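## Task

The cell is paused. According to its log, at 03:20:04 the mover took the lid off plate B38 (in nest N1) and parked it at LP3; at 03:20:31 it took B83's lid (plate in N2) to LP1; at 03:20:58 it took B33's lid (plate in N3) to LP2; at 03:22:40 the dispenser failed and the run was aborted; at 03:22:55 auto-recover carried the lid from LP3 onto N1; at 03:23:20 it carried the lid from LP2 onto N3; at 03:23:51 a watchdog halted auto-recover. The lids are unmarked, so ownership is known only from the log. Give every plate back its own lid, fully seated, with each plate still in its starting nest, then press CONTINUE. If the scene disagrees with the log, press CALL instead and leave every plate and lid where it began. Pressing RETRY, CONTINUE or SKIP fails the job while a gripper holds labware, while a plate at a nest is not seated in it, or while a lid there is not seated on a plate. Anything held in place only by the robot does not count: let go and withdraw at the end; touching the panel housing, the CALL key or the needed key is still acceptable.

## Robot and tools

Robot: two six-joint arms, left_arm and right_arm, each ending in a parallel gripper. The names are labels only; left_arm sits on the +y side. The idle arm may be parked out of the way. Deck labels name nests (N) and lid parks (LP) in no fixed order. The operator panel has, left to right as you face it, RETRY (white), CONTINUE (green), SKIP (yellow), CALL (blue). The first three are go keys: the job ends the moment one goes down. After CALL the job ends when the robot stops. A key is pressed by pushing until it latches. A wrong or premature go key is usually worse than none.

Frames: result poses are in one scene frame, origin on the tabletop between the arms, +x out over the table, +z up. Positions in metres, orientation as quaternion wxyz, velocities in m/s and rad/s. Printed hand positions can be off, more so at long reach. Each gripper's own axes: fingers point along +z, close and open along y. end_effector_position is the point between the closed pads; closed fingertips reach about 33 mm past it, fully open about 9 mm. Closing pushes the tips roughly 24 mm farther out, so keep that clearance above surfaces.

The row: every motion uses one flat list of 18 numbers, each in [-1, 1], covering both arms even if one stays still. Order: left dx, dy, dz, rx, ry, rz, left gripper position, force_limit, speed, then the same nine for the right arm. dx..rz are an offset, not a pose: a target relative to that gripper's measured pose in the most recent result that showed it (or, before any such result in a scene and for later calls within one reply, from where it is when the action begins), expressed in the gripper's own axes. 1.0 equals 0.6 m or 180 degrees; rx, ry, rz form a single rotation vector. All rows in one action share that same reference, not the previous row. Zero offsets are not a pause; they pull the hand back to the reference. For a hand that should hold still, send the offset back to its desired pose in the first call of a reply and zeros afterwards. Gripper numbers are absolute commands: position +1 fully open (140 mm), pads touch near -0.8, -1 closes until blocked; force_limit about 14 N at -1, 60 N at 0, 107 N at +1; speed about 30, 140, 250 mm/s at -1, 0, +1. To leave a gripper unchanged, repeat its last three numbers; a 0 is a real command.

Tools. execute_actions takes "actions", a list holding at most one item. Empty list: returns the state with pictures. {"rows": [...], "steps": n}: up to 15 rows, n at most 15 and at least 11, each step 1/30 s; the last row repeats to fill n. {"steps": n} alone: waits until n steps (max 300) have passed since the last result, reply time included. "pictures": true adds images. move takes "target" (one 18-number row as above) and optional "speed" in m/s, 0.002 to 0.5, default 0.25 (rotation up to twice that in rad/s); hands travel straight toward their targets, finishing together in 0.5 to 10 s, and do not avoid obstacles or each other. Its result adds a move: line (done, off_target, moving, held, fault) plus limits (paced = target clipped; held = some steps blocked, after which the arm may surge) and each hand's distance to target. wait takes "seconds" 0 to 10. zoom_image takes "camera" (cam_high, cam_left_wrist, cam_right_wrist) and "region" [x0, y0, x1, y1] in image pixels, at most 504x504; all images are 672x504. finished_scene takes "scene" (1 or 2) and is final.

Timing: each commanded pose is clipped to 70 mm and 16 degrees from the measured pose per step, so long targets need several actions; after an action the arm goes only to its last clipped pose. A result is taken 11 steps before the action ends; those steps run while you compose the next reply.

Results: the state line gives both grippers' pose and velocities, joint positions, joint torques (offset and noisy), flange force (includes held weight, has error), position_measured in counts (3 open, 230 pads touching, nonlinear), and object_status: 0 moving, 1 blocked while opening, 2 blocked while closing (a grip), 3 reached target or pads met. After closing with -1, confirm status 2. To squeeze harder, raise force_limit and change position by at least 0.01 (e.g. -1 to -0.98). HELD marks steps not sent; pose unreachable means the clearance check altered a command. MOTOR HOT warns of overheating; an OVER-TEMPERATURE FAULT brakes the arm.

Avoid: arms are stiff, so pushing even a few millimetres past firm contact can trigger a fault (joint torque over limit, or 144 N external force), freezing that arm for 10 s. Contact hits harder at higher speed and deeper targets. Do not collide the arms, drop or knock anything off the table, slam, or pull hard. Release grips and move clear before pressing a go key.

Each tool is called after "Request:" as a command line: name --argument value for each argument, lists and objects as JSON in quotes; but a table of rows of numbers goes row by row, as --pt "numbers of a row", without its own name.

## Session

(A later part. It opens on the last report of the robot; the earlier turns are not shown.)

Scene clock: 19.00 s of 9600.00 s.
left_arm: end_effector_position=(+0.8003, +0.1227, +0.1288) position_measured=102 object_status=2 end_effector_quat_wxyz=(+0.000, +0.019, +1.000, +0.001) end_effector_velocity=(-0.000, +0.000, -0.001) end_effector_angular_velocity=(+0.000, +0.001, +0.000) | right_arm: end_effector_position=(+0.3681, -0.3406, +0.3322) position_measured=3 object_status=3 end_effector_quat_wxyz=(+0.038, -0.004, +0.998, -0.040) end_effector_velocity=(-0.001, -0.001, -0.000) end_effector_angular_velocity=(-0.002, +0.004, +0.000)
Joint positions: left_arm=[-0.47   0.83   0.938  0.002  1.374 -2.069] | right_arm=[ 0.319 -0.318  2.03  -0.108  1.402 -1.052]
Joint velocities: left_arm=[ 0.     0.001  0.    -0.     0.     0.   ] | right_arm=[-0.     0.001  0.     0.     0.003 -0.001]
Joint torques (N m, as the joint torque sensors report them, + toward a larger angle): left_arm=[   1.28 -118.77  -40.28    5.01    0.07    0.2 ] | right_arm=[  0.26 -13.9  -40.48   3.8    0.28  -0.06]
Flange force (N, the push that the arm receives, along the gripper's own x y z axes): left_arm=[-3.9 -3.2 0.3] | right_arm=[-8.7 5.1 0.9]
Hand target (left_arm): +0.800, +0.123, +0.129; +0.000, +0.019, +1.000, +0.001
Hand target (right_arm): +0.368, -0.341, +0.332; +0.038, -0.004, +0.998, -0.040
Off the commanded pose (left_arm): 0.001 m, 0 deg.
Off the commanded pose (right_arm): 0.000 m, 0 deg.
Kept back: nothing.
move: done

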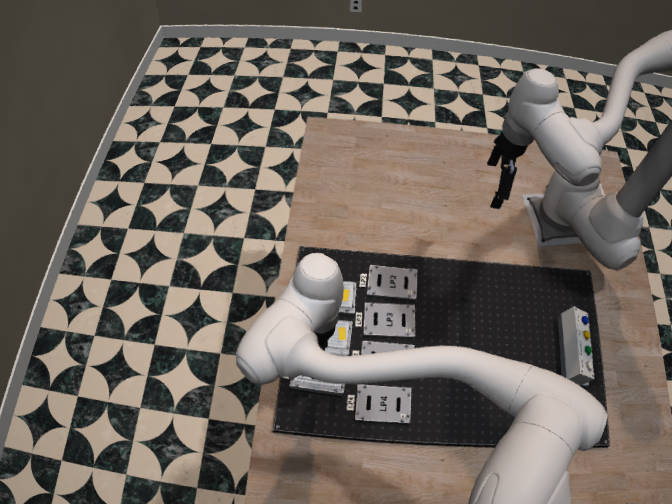

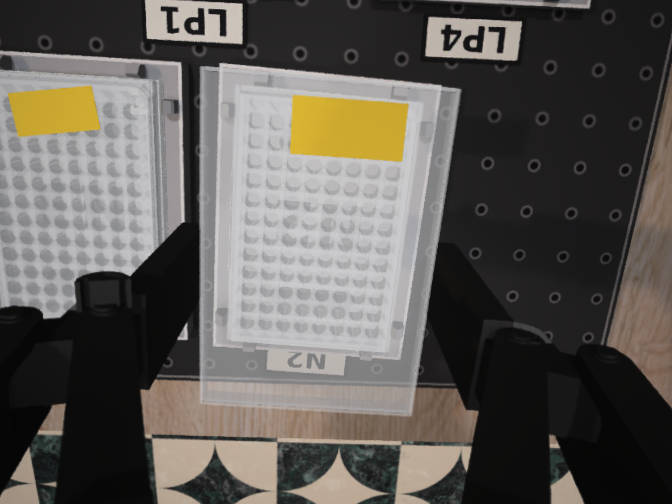

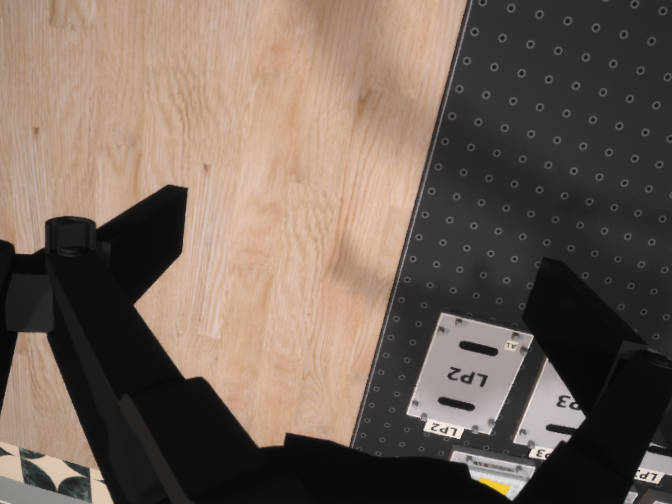

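Request:
move --target '[-0.0125,-0.001,0.063,0,0,0.004,-1,-0.6,-0.8,0,0,0,0,0,0,1,0,0]' --speed 0.07

Request:
zoom_image --camera "cam_left_wrist" --region '[170, 30, 490, 230]'

Request:
zoom_image --camera "cam_left_wrist" --region '[170, 280, 450, 440]'

Scene clock: 20.63 s of 9600.00 s.
left_arm: end_effector_position=(+0.8077, +0.1220, +0.0909) position_measured=102 object_status=2 end_effector_quat_wxyz=(+0.000, +0.026, +1.000, +0.001) end_effector_velocity=(+0.000, -0.000, +0.000) end_effector_angular_velocity=(+0.001, -0.001, -0.000) | right_arm: end_effector_position=(+0.3681, -0.3406, +0.3322) position_measured=3 object_status=3 end_effector_quat_wxyz=(+0.038, -0.004, +0.998, -0.040) end_effector_velocity=(+0.000, +0.000, +0.000) end_effector_angular_velocity=(-0.000, +0.000, -0.001)
Joint positions: left_arm=[-0.467  0.86   0.952  0.002  1.33  -2.054] | right_arm=[ 0.319 -0.318  2.03  -0.108  1.402 -1.052]
Joint velocities: left_arm=[-0.     0.    -0.     0.001 -0.    -0.   ] | right_arm=[-0.     0.    -0.001  0.     0.     0.001]
Joint torques (N m, as the joint torque sensors report them, + toward a larger angle): left_arm=[   3.31 -123.44  -40.91    4.73   -0.16   -0.09] | right_arm=[ -0.3  -11.53 -40.23   4.01   0.14   0.13]
Flange force (N, the push that the arm receives, along the gripper's own x y z axes): left_arm=[-4.2 -5.2 0.6] | right_arm=[-5.0 3.8 -0.6]
Hand target (left_arm): +0.808, +0.122, +0.091; +0.000, +0.026, +1.000, +0.001
Hand target (right_arm): +0.368, -0.341, +0.332; +0.038, -0.004, +0.998, -0.040
Off the commanded pose (left_arm): 0.000 m, 0 deg.
Off the commanded pose (right_arm): 0.000 m, 0 deg.
Kept back: nothing.
move: done

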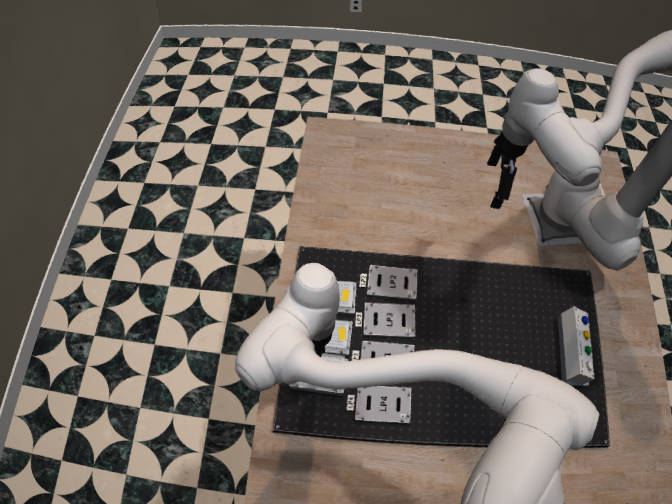

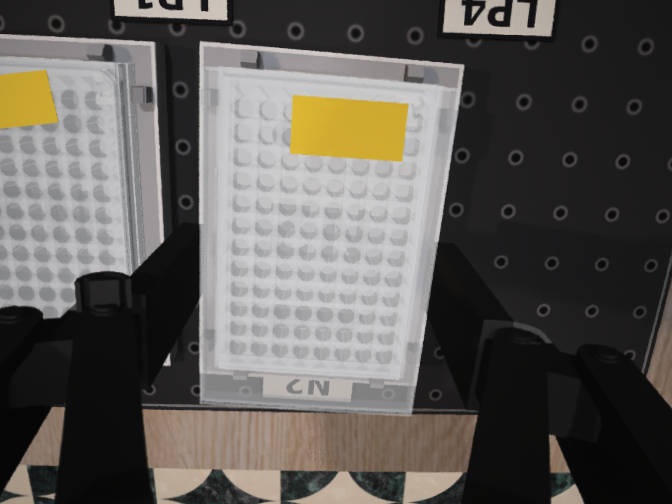

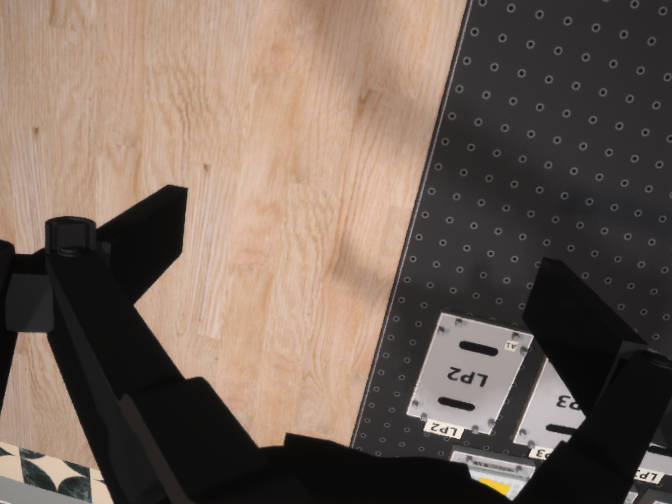

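Region (170, 30, 490, 230) of cam_left_wrist's 672x504 image, scaled by 1.575, with more detail than that image has; it fills the top 315 rows of this view, and the rest is white.

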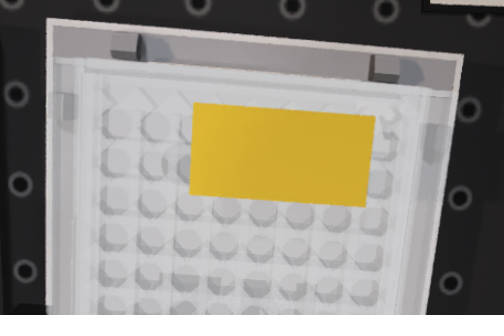

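Region (170, 280, 450, 440) of cam_left_wrist's 672x504 image, scaled by 1.800, with more detail than that image has; it fills the top 288 rows of this view, and the rest is white.

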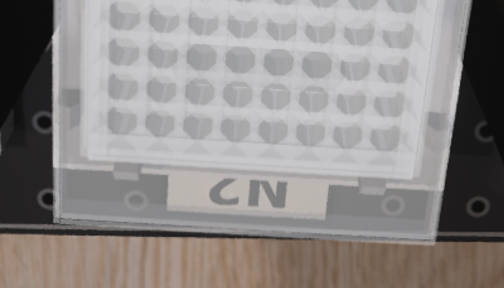

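Request:
move --target '[0,0.0005,0.017,0,0,0,-1,-0.6,-0.8,0,0,0,0,0,0,1,0,0]' --speed 0.025

Request:
zoom_image --camera "cam_left_wrist" --region '[180, 30, 300, 130]'

Request:
zoom_image --camera "cam_left_wrist" --region '[370, 45, 490, 145]'

Request:
zoom_image --camera "cam_left_wrist" --region '[180, 320, 300, 420]'

Request:
zoom_image --camera "cam_left_wrist" --region '[330, 330, 450, 430]'

Scene clock: 21.83 s of 9600.00 s.
left_arm: end_effector_position=(+0.8077, +0.1223, +0.0807) position_measured=102 object_status=2 end_effector_quat_wxyz=(+0.000, +0.026, +1.000, +0.001) end_effector_velocity=(-0.001, +0.001, -0.001) end_effector_angular_velocity=(+0.002, +0.002, -0.000) | right_arm: end_effector_position=(+0.3681, -0.3406, +0.3322) position_measured=3 object_status=3 end_effector_quat_wxyz=(+0.038, -0.004, +0.998, -0.040) end_effector_velocity=(+0.001, +0.000, +0.000) end_effector_angular_velocity=(+0.001, -0.002, -0.000)
Joint positions: left_arm=[-0.466  0.865  0.962  0.002  1.315 -2.054] | right_arm=[ 0.319 -0.318  2.03  -0.108  1.402 -1.052]
Joint velocities: left_arm=[-0.    -0.     0.003  0.001 -0.     0.   ] | right_arm=[-0.     0.    -0.001 -0.    -0.002  0.   ]
Joint torques (N m, as the joint torque sensors report them, + toward a larger angle): left_arm=[   4.5  -115.94  -39.02    4.58    0.01    0.29] | right_arm=[ -0.57 -12.72 -40.42   3.92   0.1    0.11]
Flange force (N, the push that the arm receives, along the gripper's own x y z axes): left_arm=[3.1 -3.9 -1.6] | right_arm=[-6.2 5.5 0.0]
Hand target (left_arm): +0.808, +0.122, +0.081; +0.000, +0.026, +1.000, +0.001
Hand target (right_arm): +0.368, -0.341, +0.332; +0.038, -0.004, +0.998, -0.040
Off the commanded pose (left_arm): 0.000 m, 0 deg.
Off the commanded pose (right_arm): 0.000 m, 0 deg.
Kept back: nothing.
move: done

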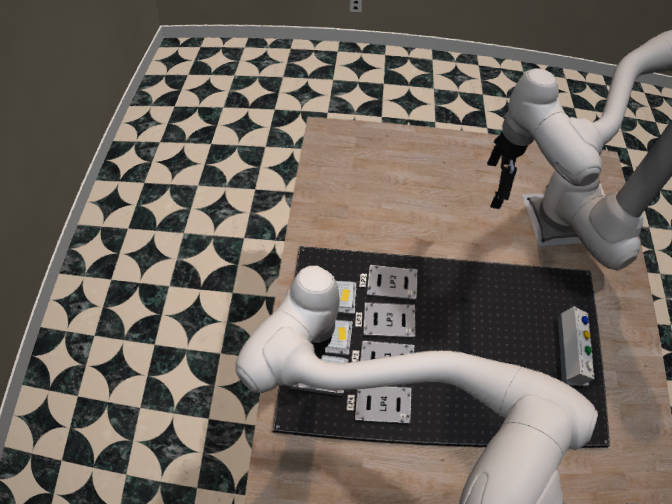

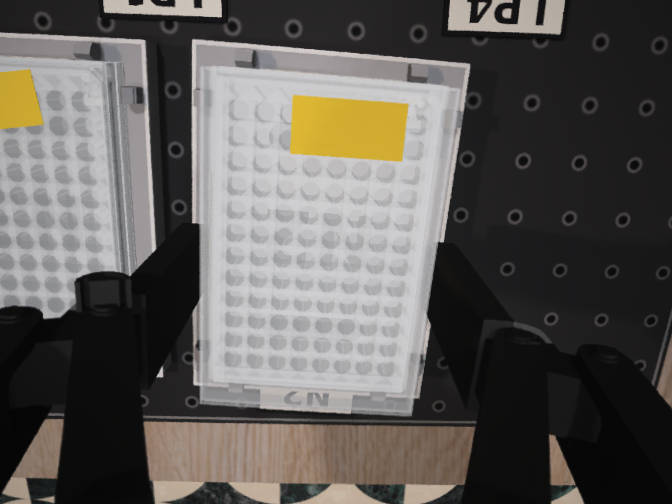

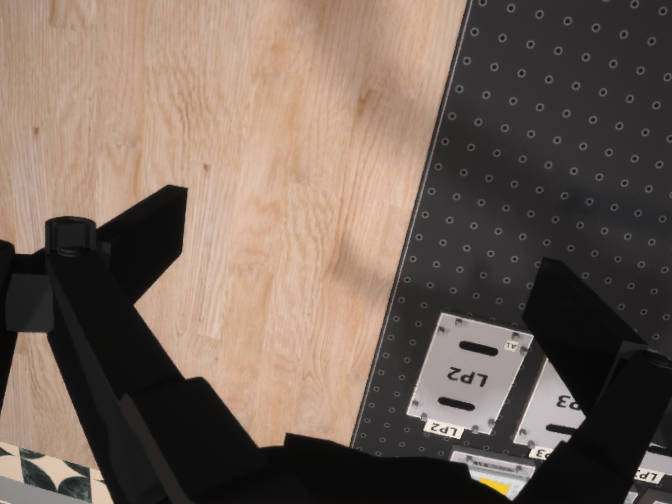

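Region (180, 30, 300, 130) of cam_left_wrist's 672x504 image, scaled by 4.200, with more detail than that image has.

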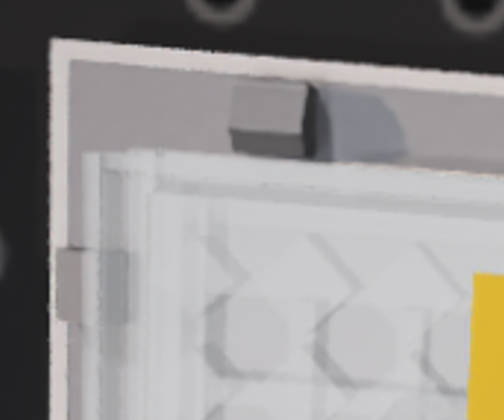

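Region (370, 45, 490, 145) of cam_left_wrist's 672x504 image, scaled by 4.200, with more detail than that image has.

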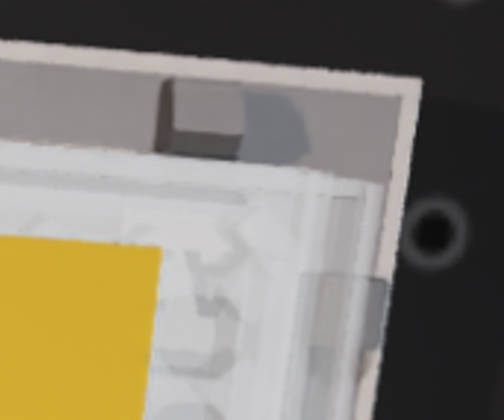

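Region (180, 320, 300, 420) of cam_left_wrist's 672x504 image, scaled by 4.200, with more detail than that image has.

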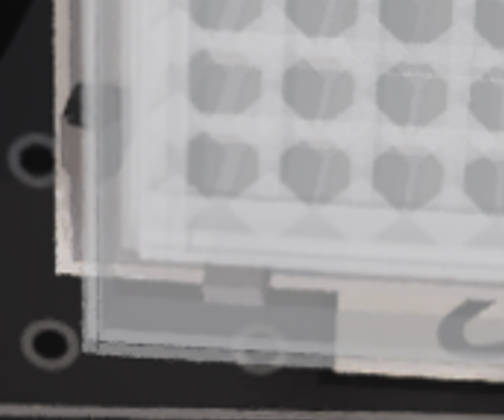

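Region (330, 330, 450, 430) of cam_left_wrist's 672x504 image, scaled by 4.200, with more detail than that image has.

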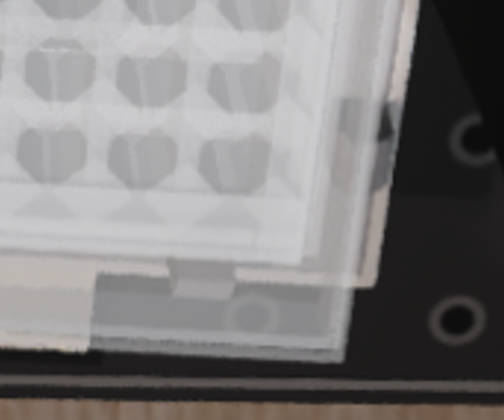

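Request:
move --target '[0.0005,0,0.0145,0,0,0,-1,-0.6,-0.8,0,0,0,0,0,0,1,0,0]' --speed 0.012

Scene clock: 23.17 s of 9600.00 s.
left_arm: end_effector_position=(+0.8075, +0.1225, +0.0719) position_measured=102 object_status=2 end_effector_quat_wxyz=(-0.000, +0.026, +1.000, +0.001) end_effector_velocity=(+0.000, -0.001, -0.000) end_effector_angular_velocity=(-0.000, -0.000, -0.001) | right_arm: end_effector_position=(+0.3681, -0.3406, +0.3322) position_measured=3 object_status=3 end_effector_quat_wxyz=(+0.038, -0.004, +0.998, -0.040) end_effector_velocity=(+0.000, -0.000, -0.000) end_effector_angular_velocity=(-0.001, +0.001, +0.000)
Joint positions: left_arm=[-0.466  0.869  0.971  0.002  1.303 -2.054] | right_arm=[ 0.319 -0.318  2.03  -0.108  1.402 -1.052]
Joint velocities: left_arm=[-0.     0.001 -0.001 -0.    -0.     0.   ] | right_arm=[ 0.     0.001 -0.    -0.     0.001 -0.   ]
Joint torques (N m, as the joint torque sensors report them, + toward a larger angle): left_arm=[   4.97 -117.45  -39.18    4.25   -0.32    0.21] | right_arm=[ -0.57 -13.35 -40.19   3.92   0.02   0.14]
Flange force (N, the push that the arm receives, along the gripper's own x y z axes): left_arm=[1.4 -5.3 -1.5] | right_arm=[-7.3 6.3 -0.3]
Hand target (left_arm): +0.807, +0.122, +0.072; +0.000, +0.026, +1.000, +0.001
Hand target (right_arm): +0.368, -0.341, +0.332; +0.038, -0.004, +0.998, -0.040
Off the commanded pose (left_arm): 0.000 m, 0 deg.
Off the commanded pose (right_arm): 0.000 m, 0 deg.
Kept back: nothing.
move: done

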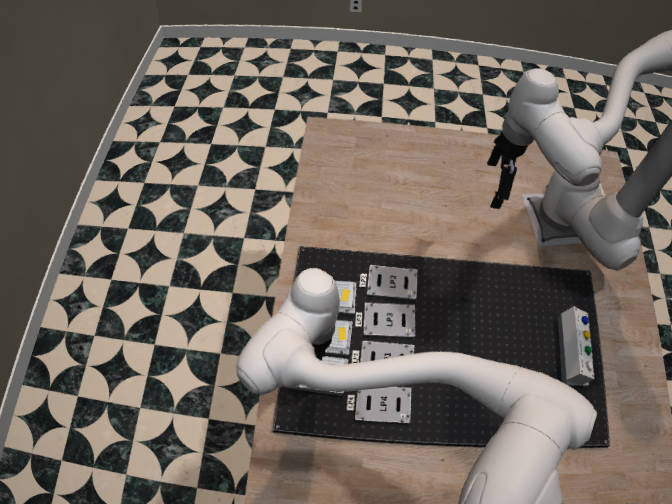

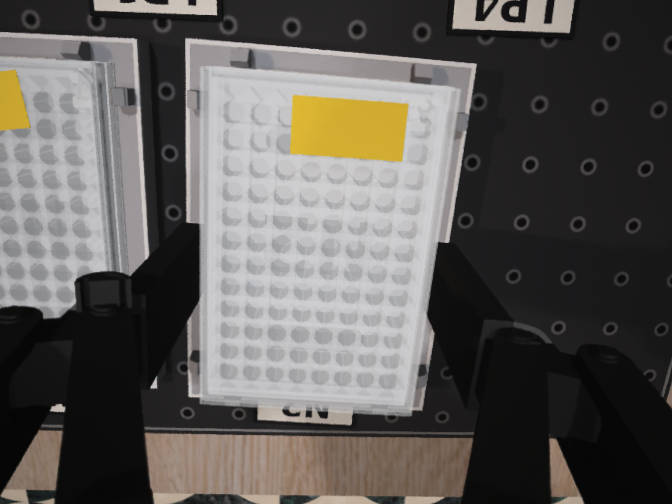

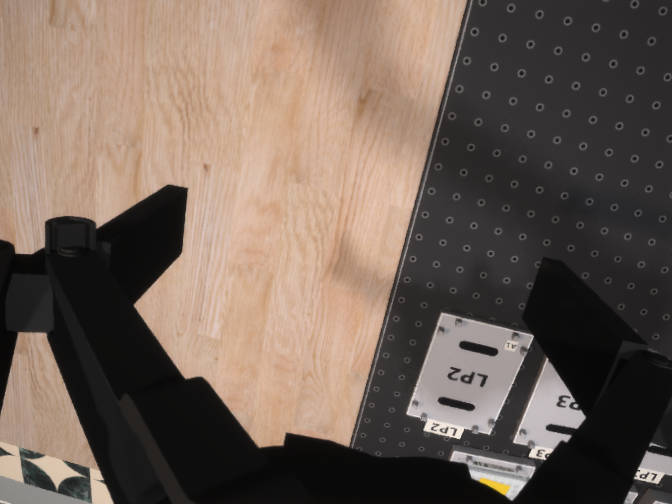

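No contact yet, and the lid is over the plate top. Lowering a little more.

Request:
move --target '[0,0,0.004,0,0,0,-1,-0.6,-0.8,0,0,0,0,0,0,1,0,0]' --speed 0.006

Scene clock: 24.13 s of 9600.00 s.
left_arm: end_effector_position=(+0.8075, +0.1223, +0.0697) position_measured=102 object_status=2 end_effector_quat_wxyz=(+0.000, +0.026, +1.000, +0.001) end_effector_velocity=(-0.001, +0.000, -0.001) end_effector_angular_velocity=(+0.000, +0.002, -0.000) | right_arm: end_effector_position=(+0.3681, -0.3406, +0.3322) position_measured=3 object_status=3 end_effector_quat_wxyz=(+0.038, -0.004, +0.998, -0.040) end_effector_velocity=(-0.000, -0.000, -0.000) end_effector_angular_velocity=(+0.000, -0.001, +0.000)
Joint positions: left_arm=[-0.466  0.87   0.973  0.002  1.299 -2.054] | right_arm=[ 0.319 -0.318  2.03  -0.108  1.402 -1.052]
Joint velocities: left_arm=[-0.     0.001  0.001 -0.    -0.     0.   ] | right_arm=[ 0.    -0.001  0.001 -0.    -0.001 -0.   ]
Joint torques (N m, as the joint torque sensors report them, + toward a larger angle): left_arm=[  2.12 -68.74 -17.24   3.99  -4.06   0.34] | right_arm=[ -0.39 -12.64 -40.28   3.83   0.08   0.18]
Flange force (N, the push that the arm receives, along the gripper's own x y z axes): left_arm=[7.6 1.0 -52.0] | right_arm=[-5.6 4.7 -0.3]
Hand target (left_arm): +0.807, +0.122, +0.070; -0.000, +0.026, +1.000, +0.001
Hand target (right_arm): +0.368, -0.341, +0.332; +0.038, -0.004, +0.998, -0.040
Off the commanded pose (left_arm): 0.000 m, 0 deg.
Off the commanded pose (right_arm): 0.000 m, 0 deg.
Kept back: nothing.
move: done

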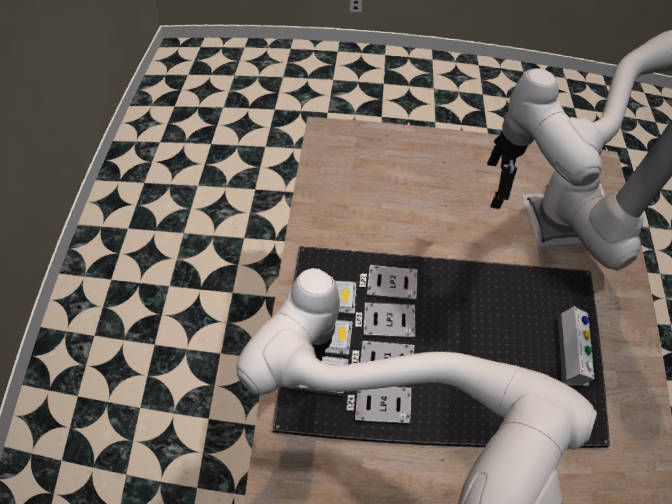

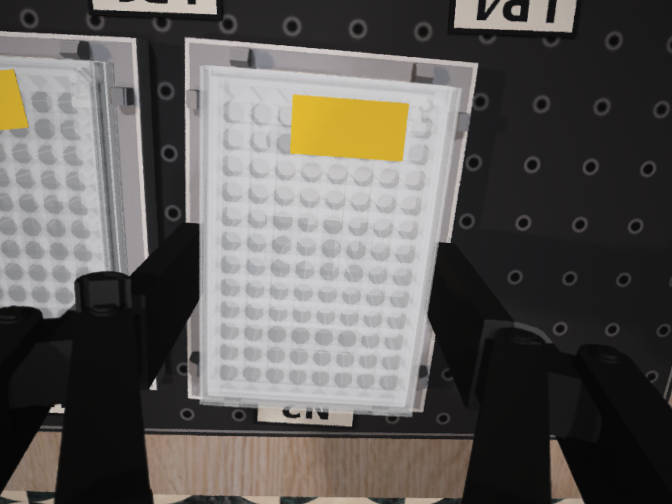

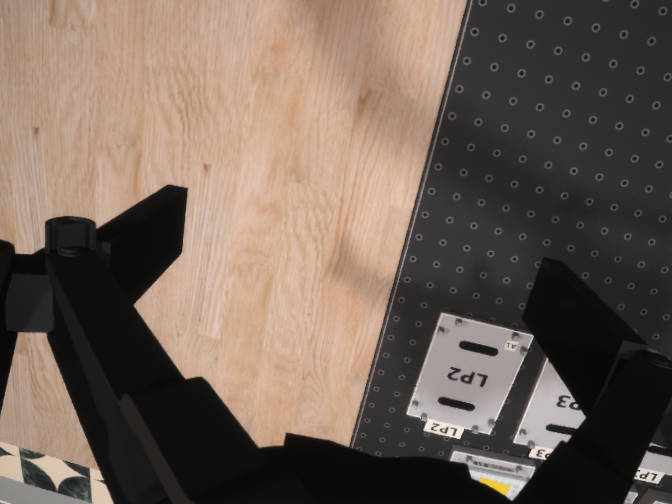

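Request:
execute_actions --actions '[{"rows":[[0,0,-0.0005,0,0,0,-1,-0.6,-0.8,0,0,0,0,0,0,1,0,0],[0,0,-0.001,0,0,0,-1,-0.6,-0.8,0,0,0,0,0,0,1,0,0],[0,0,-0.0015,0,0,0,-1,-0.6,-0.8,0,0,0,0,0,0,1,0,0],[0,0,-0.002,0,0,0,-1,-0.6,-0.8,0,0,0,0,0,0,1,0,0],[0,0,-0.002,0,0,0,-1,-0.6,-0.8,0,0,0,0,0,0,1,0,0],[0,0,-0.002,0,0,0,-1,-0.6,-0.8,0,0,0,0,0,0,1,0,0],[0,0,-0.002,0,0,0,-1,-0.6,-0.8,0,0,0,0,0,0,1,0,0],[0,0,-0.002,0,0,0,0.38,-0.6,-0.6,0,0,0,0,0,0,1,0,0]],"steps":15}]'

Request:
move --target '[0,0,-0.07,0,0,0,0.38,-0.6,-0.6,0,0,0,0,0,0,1,0,0]' --speed 0.1

Scene clock: 24.83 s of 9600.00 s.
left_arm: end_effector_position=(+0.8074, +0.1225, +0.0698) position_measured=102 object_status=2 end_effector_quat_wxyz=(-0.000, +0.026, +1.000, +0.001) end_effector_velocity=(-0.000, +0.001, +0.008) end_effector_angular_velocity=(+0.001, +0.002, +0.000) | right_arm: end_effector_position=(+0.3681, -0.3406, +0.3322) position_measured=3 object_status=3 end_effector_quat_wxyz=(+0.038, -0.004, +0.998, -0.040) end_effector_velocity=(-0.000, -0.000, -0.001) end_effector_angular_velocity=(-0.001, +0.001, +0.000)
Joint positions: left_arm=[-0.466  0.87   0.973  0.002  1.3   -2.054] | right_arm=[ 0.319 -0.318  2.03  -0.108  1.402 -1.052]
Joint velocities: left_arm=[ 0.    -0.004 -0.007  0.     0.013  0.   ] | right_arm=[ 0.     0.     0.001 -0.     0.    -0.   ]
Joint torques (N m, as the joint torque sensors report them, + toward a larger angle): left_arm=[  3.35 -74.36 -16.46   4.81  -0.83   0.33] | right_arm=[ -0.76 -12.81 -40.92   3.9    0.05  -0.08]
Flange force (N, the push that the arm receives, along the gripper's own x y z axes): left_arm=[0.9 -3.5 -45.9] | right_arm=[-5.1 6.4 0.9]
Steps of this call (steps 1 to 17: nothing new was sent; steps 18 to 21: the first 4 steps of this action). Readings (end_effector_position | what the end effector reports):
18: left_arm (+0.8075, +0.1224, +0.0696) | right_arm (+0.3681, -0.3406, +0.3322) | left_arm position_measured=102 object_status=2 | right_arm position_measured=3 object_status=3
19: left_arm (+0.8075, +0.1224, +0.0696) | right_arm (+0.3681, -0.3406, +0.3322) | left_arm position_measured=102 object_status=2 | right_arm position_measured=3 object_status=3
21: the state above

Scene clock: 26.10 s of 9600.00 s.
left_arm: end_effector_position=(+0.8075, +0.1223, +0.1130) position_measured=81 object_status=3 end_effector_quat_wxyz=(+0.000, +0.026, +1.000, +0.001) end_effector_velocity=(-0.000, +0.000, -0.001) end_effector_angular_velocity=(+0.001, +0.002, +0.000) | right_arm: end_effector_position=(+0.3681, -0.3406, +0.3322) position_measured=3 object_status=3 end_effector_quat_wxyz=(+0.038, -0.004, +0.998, -0.040) end_effector_velocity=(+0.001, +0.000, -0.000) end_effector_angular_velocity=(-0.000, +0.000, +0.001)
Joint positions: left_arm=[-0.467  0.849  0.932  0.002  1.361 -2.054] | right_arm=[ 0.319 -0.318  2.03  -0.108  1.402 -1.052]
Joint velocities: left_arm=[ 0.     0.001  0.001 -0.     0.    -0.   ] | right_arm=[ 0.     0.001 -0.001 -0.    -0.    -0.001]
Joint torques (N m, as the joint torque sensors report them, + toward a larger angle): left_arm=[   3.83 -118.48  -37.71    4.64   -0.06    0.28] | right_arm=[  0.07 -12.04 -39.86   3.84   0.09   0.17]
Flange force (N, the push that the arm receives, along the gripper's own x y z axes): left_arm=[-9.4 -9.6 -0.8] | right_arm=[-6.5 3.4 -1.2]
Hand target (left_arm): +0.807, +0.122, +0.113; +0.000, +0.026, +1.000, +0.001
Hand target (right_arm): +0.368, -0.341, +0.332; +0.038, -0.004, +0.998, -0.040
Off your previous action's commanded pose (left_arm): 0.000 m, 0 deg at its last step (step 11 of this call).
Off your previous action's commanded pose (right_arm): 0.000 m, 0 deg at its last step (step 11 of this call).
Off the commanded pose (left_arm): 0.000 m, 0 deg.
Off the commanded pose (right_arm): 0.000 m, 0 deg.
Kept back: nothing.
move: done

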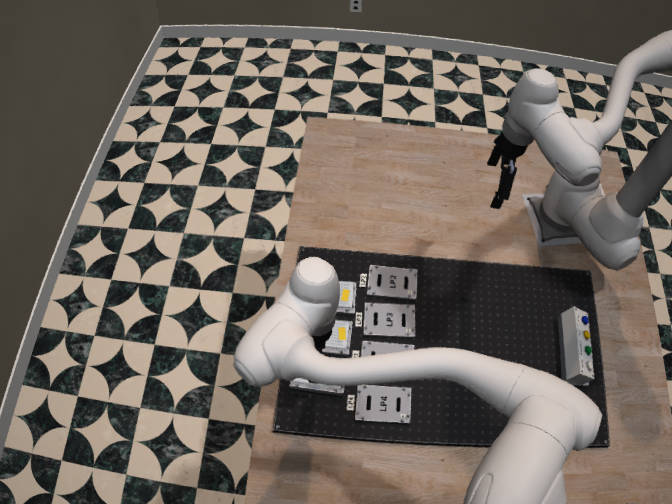

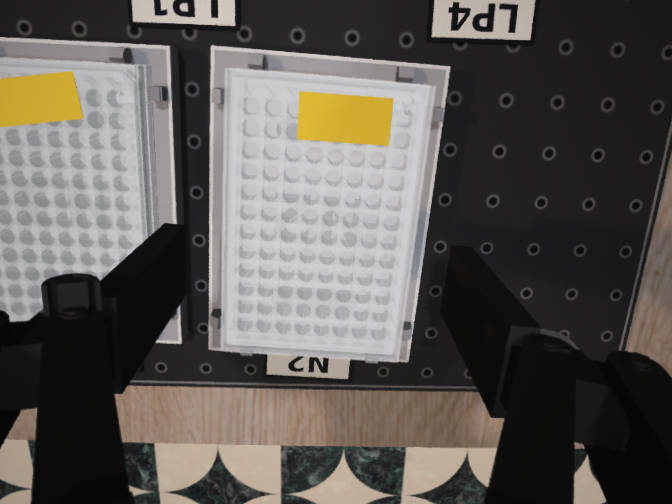

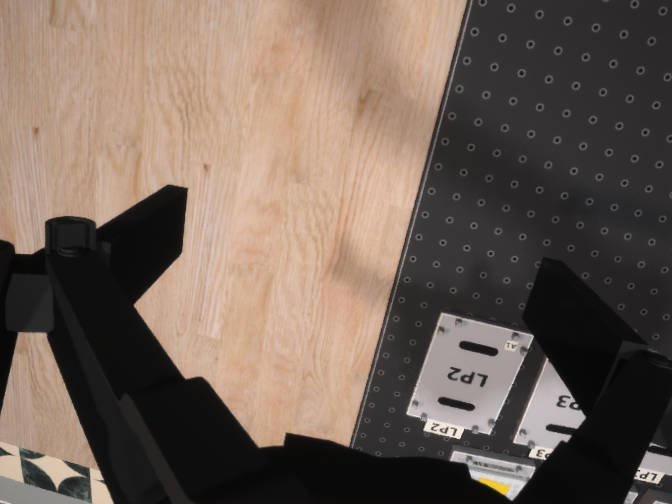

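Request:
move --target '[0.304,-0.1695,-0.095,-0.0043,-0.1668,-0.016,1,-0.6,0.5,0,0,0,0,0,0,1,0,0]' --speed 0.3

Request:
zoom_image --camera "cam_high" --region '[275, 270, 375, 400]'

Scene clock: 28.10 s of 9600.00 s.
left_arm: end_effector_position=(+0.6199, +0.0307, +0.1692) position_measured=3 object_status=3 end_effector_quat_wxyz=(+0.259, +0.000, +0.966, +0.001) end_effector_velocity=(-0.001, -0.001, -0.001) end_effector_angular_velocity=(+0.001, -0.000, -0.001) | right_arm: end_effector_position=(+0.3681, -0.3406, +0.3322) position_measured=3 object_status=3 end_effector_quat_wxyz=(+0.038, -0.004, +0.998, -0.040) end_effector_velocity=(+0.001, +0.001, +0.001) end_effector_angular_velocity=(+0.002, -0.003, -0.001)
Joint positions: left_arm=[-0.8    0.476  1.551  0.542  0.834 -2.75 ] | right_arm=[ 0.319 -0.318  2.03  -0.108  1.402 -1.052]
Joint velocities: left_arm=[-0.001  0.001  0.     0.001 -0.    -0.   ] | right_arm=[-0.    -0.    -0.002  0.    -0.001  0.   ]
Joint torques (N m, as the joint torque sensors report them, + toward a larger angle): left_arm=[  0.01 -87.46 -38.87   4.08  -0.64   0.26] | right_arm=[ -0.53 -11.4  -41.01   3.69  -0.05   0.08]
Flange force (N, the push that the arm receives, along the gripper's own x y z axes): left_arm=[-0.7 -2.0 1.1] | right_arm=[-3.4 3.7 -0.1]
Hand target (left_arm): +0.620, +0.031, +0.169; +0.259, +0.000, +0.966, +0.001
Hand target (right_arm): +0.368, -0.341, +0.332; +0.038, -0.004, +0.998, -0.040
Off the commanded pose (left_arm): 0.001 m, 0 deg.
Off the commanded pose (right_arm): 0.000 m, 0 deg.
Kept back: nothing.
move: done

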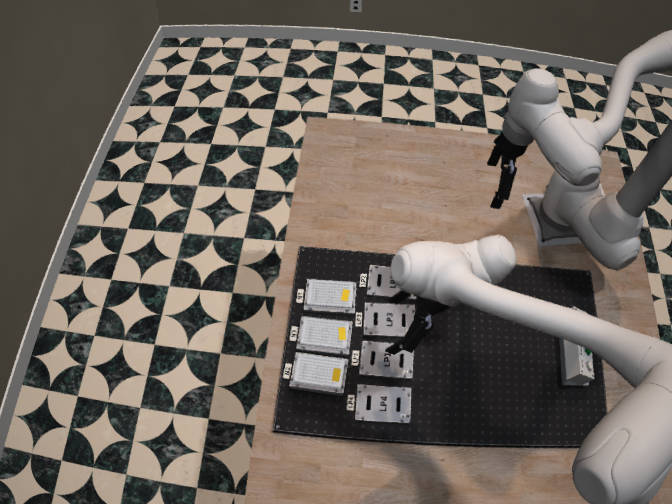

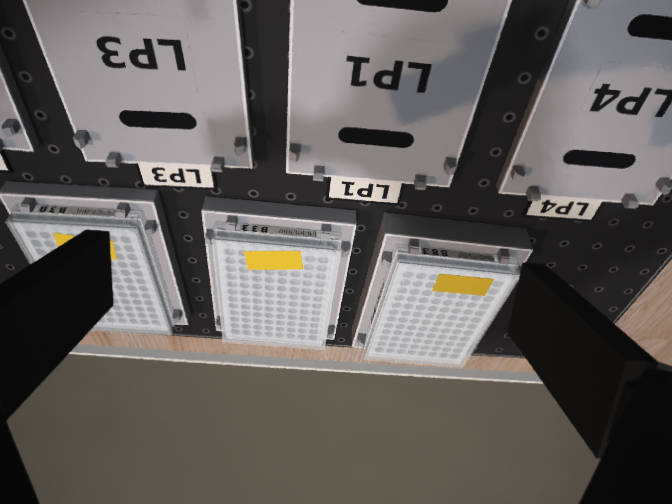

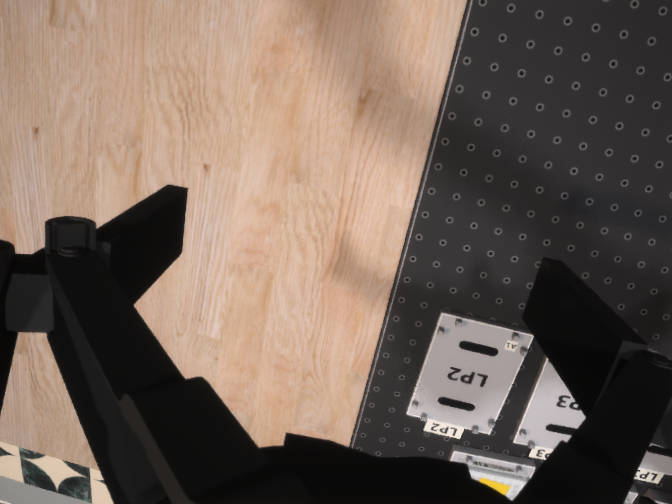

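Region (275, 270, 375, 400) of cam_high's 672x504 image, scaled by 3.877, with more detail than that image has; it fills the left 388 columns of this view, and the rest is white.

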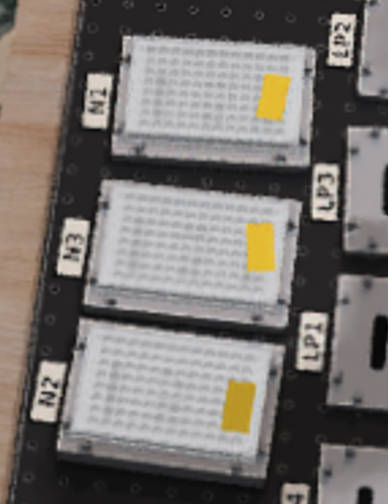

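Request:
zoom_image --camera "cam_left_wrist" --region '[345, 210, 535, 375]'

Request:
zoom_image --camera "cam_left_wrist" --region '[190, 195, 370, 360]'

Request:
zoom_image --camera "cam_left_wrist" --region '[0, 175, 200, 345]'

Region (345, 210, 535, 375) of cam_left_wrist's 672x504 image, scaled by 2.653, with more detail than that image has; it fills the top 438 rows of this view, and the rest is white.

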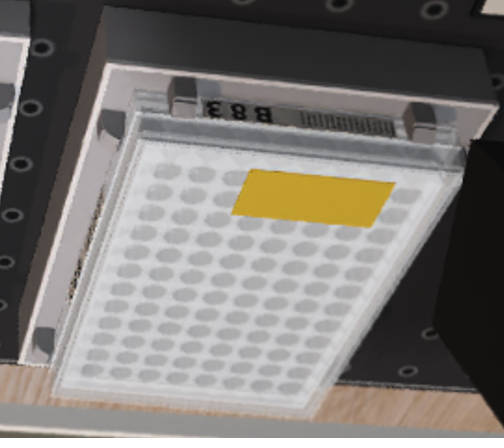

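Region (190, 195, 370, 360) of cam_left_wrist's 672x504 image, scaled by 2.800, with more detail than that image has; it fills the top 462 rows of this view, and the rest is white.

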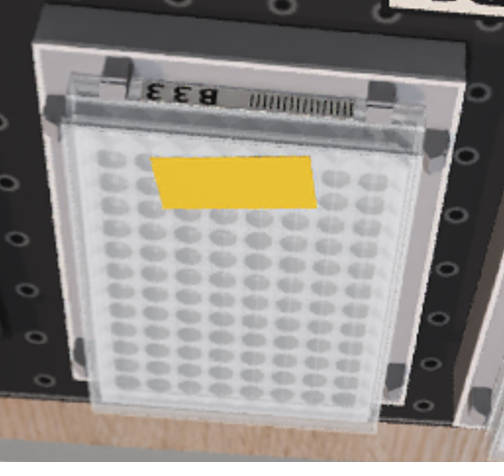

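Region (0, 175, 200, 345) of cam_left_wrist's 672x504 image, scaled by 2.520, with more detail than that image has; it fills the top 428 rows of this view, and the rest is white.

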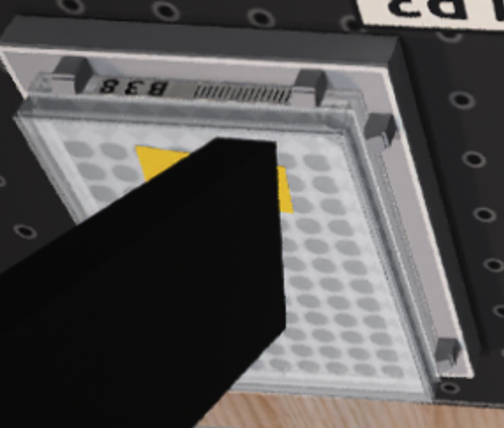

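Request:
move --target '[0.933,-0.006,-0.527,0,0,0,-0.1,0,0.5,0,0,0,0,0,0,1,0,0]' --speed 0.4

Scene clock: 31.07 s of 9600.00 s.
left_arm: end_effector_position=(-0.0224, +0.0286, +0.1617) position_measured=141 object_status=3 end_effector_quat_wxyz=(+0.259, +0.000, +0.966, +0.002) end_effector_velocity=(-0.001, -0.000, -0.000) end_effector_angular_velocity=(-0.000, +0.000, -0.001) | right_arm: end_effector_position=(+0.3681, -0.3406, +0.3322) position_measured=3 object_status=3 end_effector_quat_wxyz=(+0.038, -0.004, +0.998, -0.040) end_effector_velocity=(+0.000, +0.000, -0.000) end_effector_angular_velocity=(+0.000, -0.000, +0.001)
Joint positions: left_arm=[-1.746  0.2    1.96   0.553  1.182 -3.649] | right_arm=[ 0.319 -0.318  2.03  -0.108  1.402 -1.052]
Joint velocities: left_arm=[-0.001  0.    -0.    -0.     0.    -0.   ] | right_arm=[ 0.  0.  0.  0. -0. -0.]
Joint torques (N m, as the joint torque sensors report them, + toward a larger angle): left_arm=[  2.3  -57.   -35.01   3.82   0.47   0.33] | right_arm=[ -0.26 -12.65 -40.39   3.94   0.1    0.12]
Flange force (N, the push that the arm receives, along the gripper's own x y z axes): left_arm=[4.0 -1.2 -2.0] | right_arm=[-6.5 4.7 -0.1]
Hand target (left_arm): -0.022, +0.029, +0.162; +0.259, +0.000, +0.966, +0.002
Hand target (right_arm): +0.368, -0.341, +0.332; +0.038, -0.004, +0.998, -0.040
Off the commanded pose (left_arm): 0.002 m, 0 deg.
Off the commanded pose (right_arm): 0.000 m, 0 deg.
Kept back: nothing.
move: done

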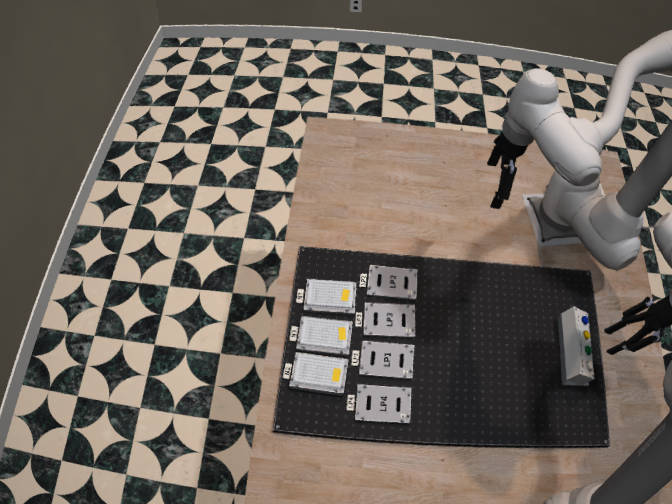

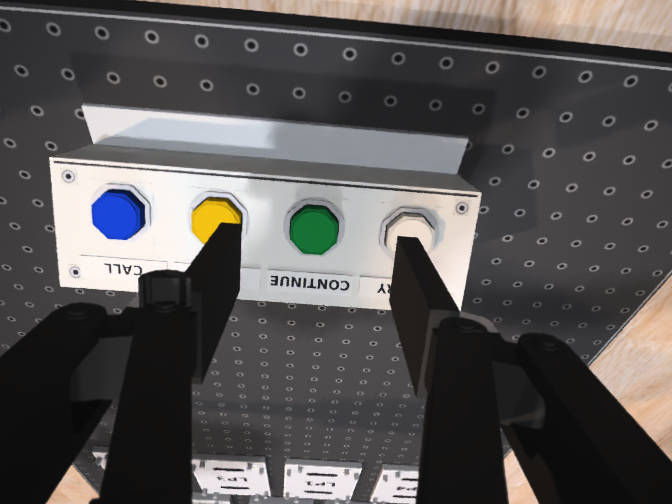

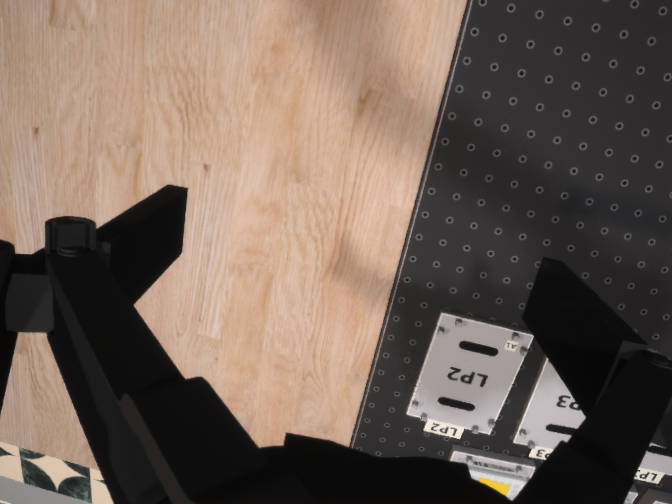

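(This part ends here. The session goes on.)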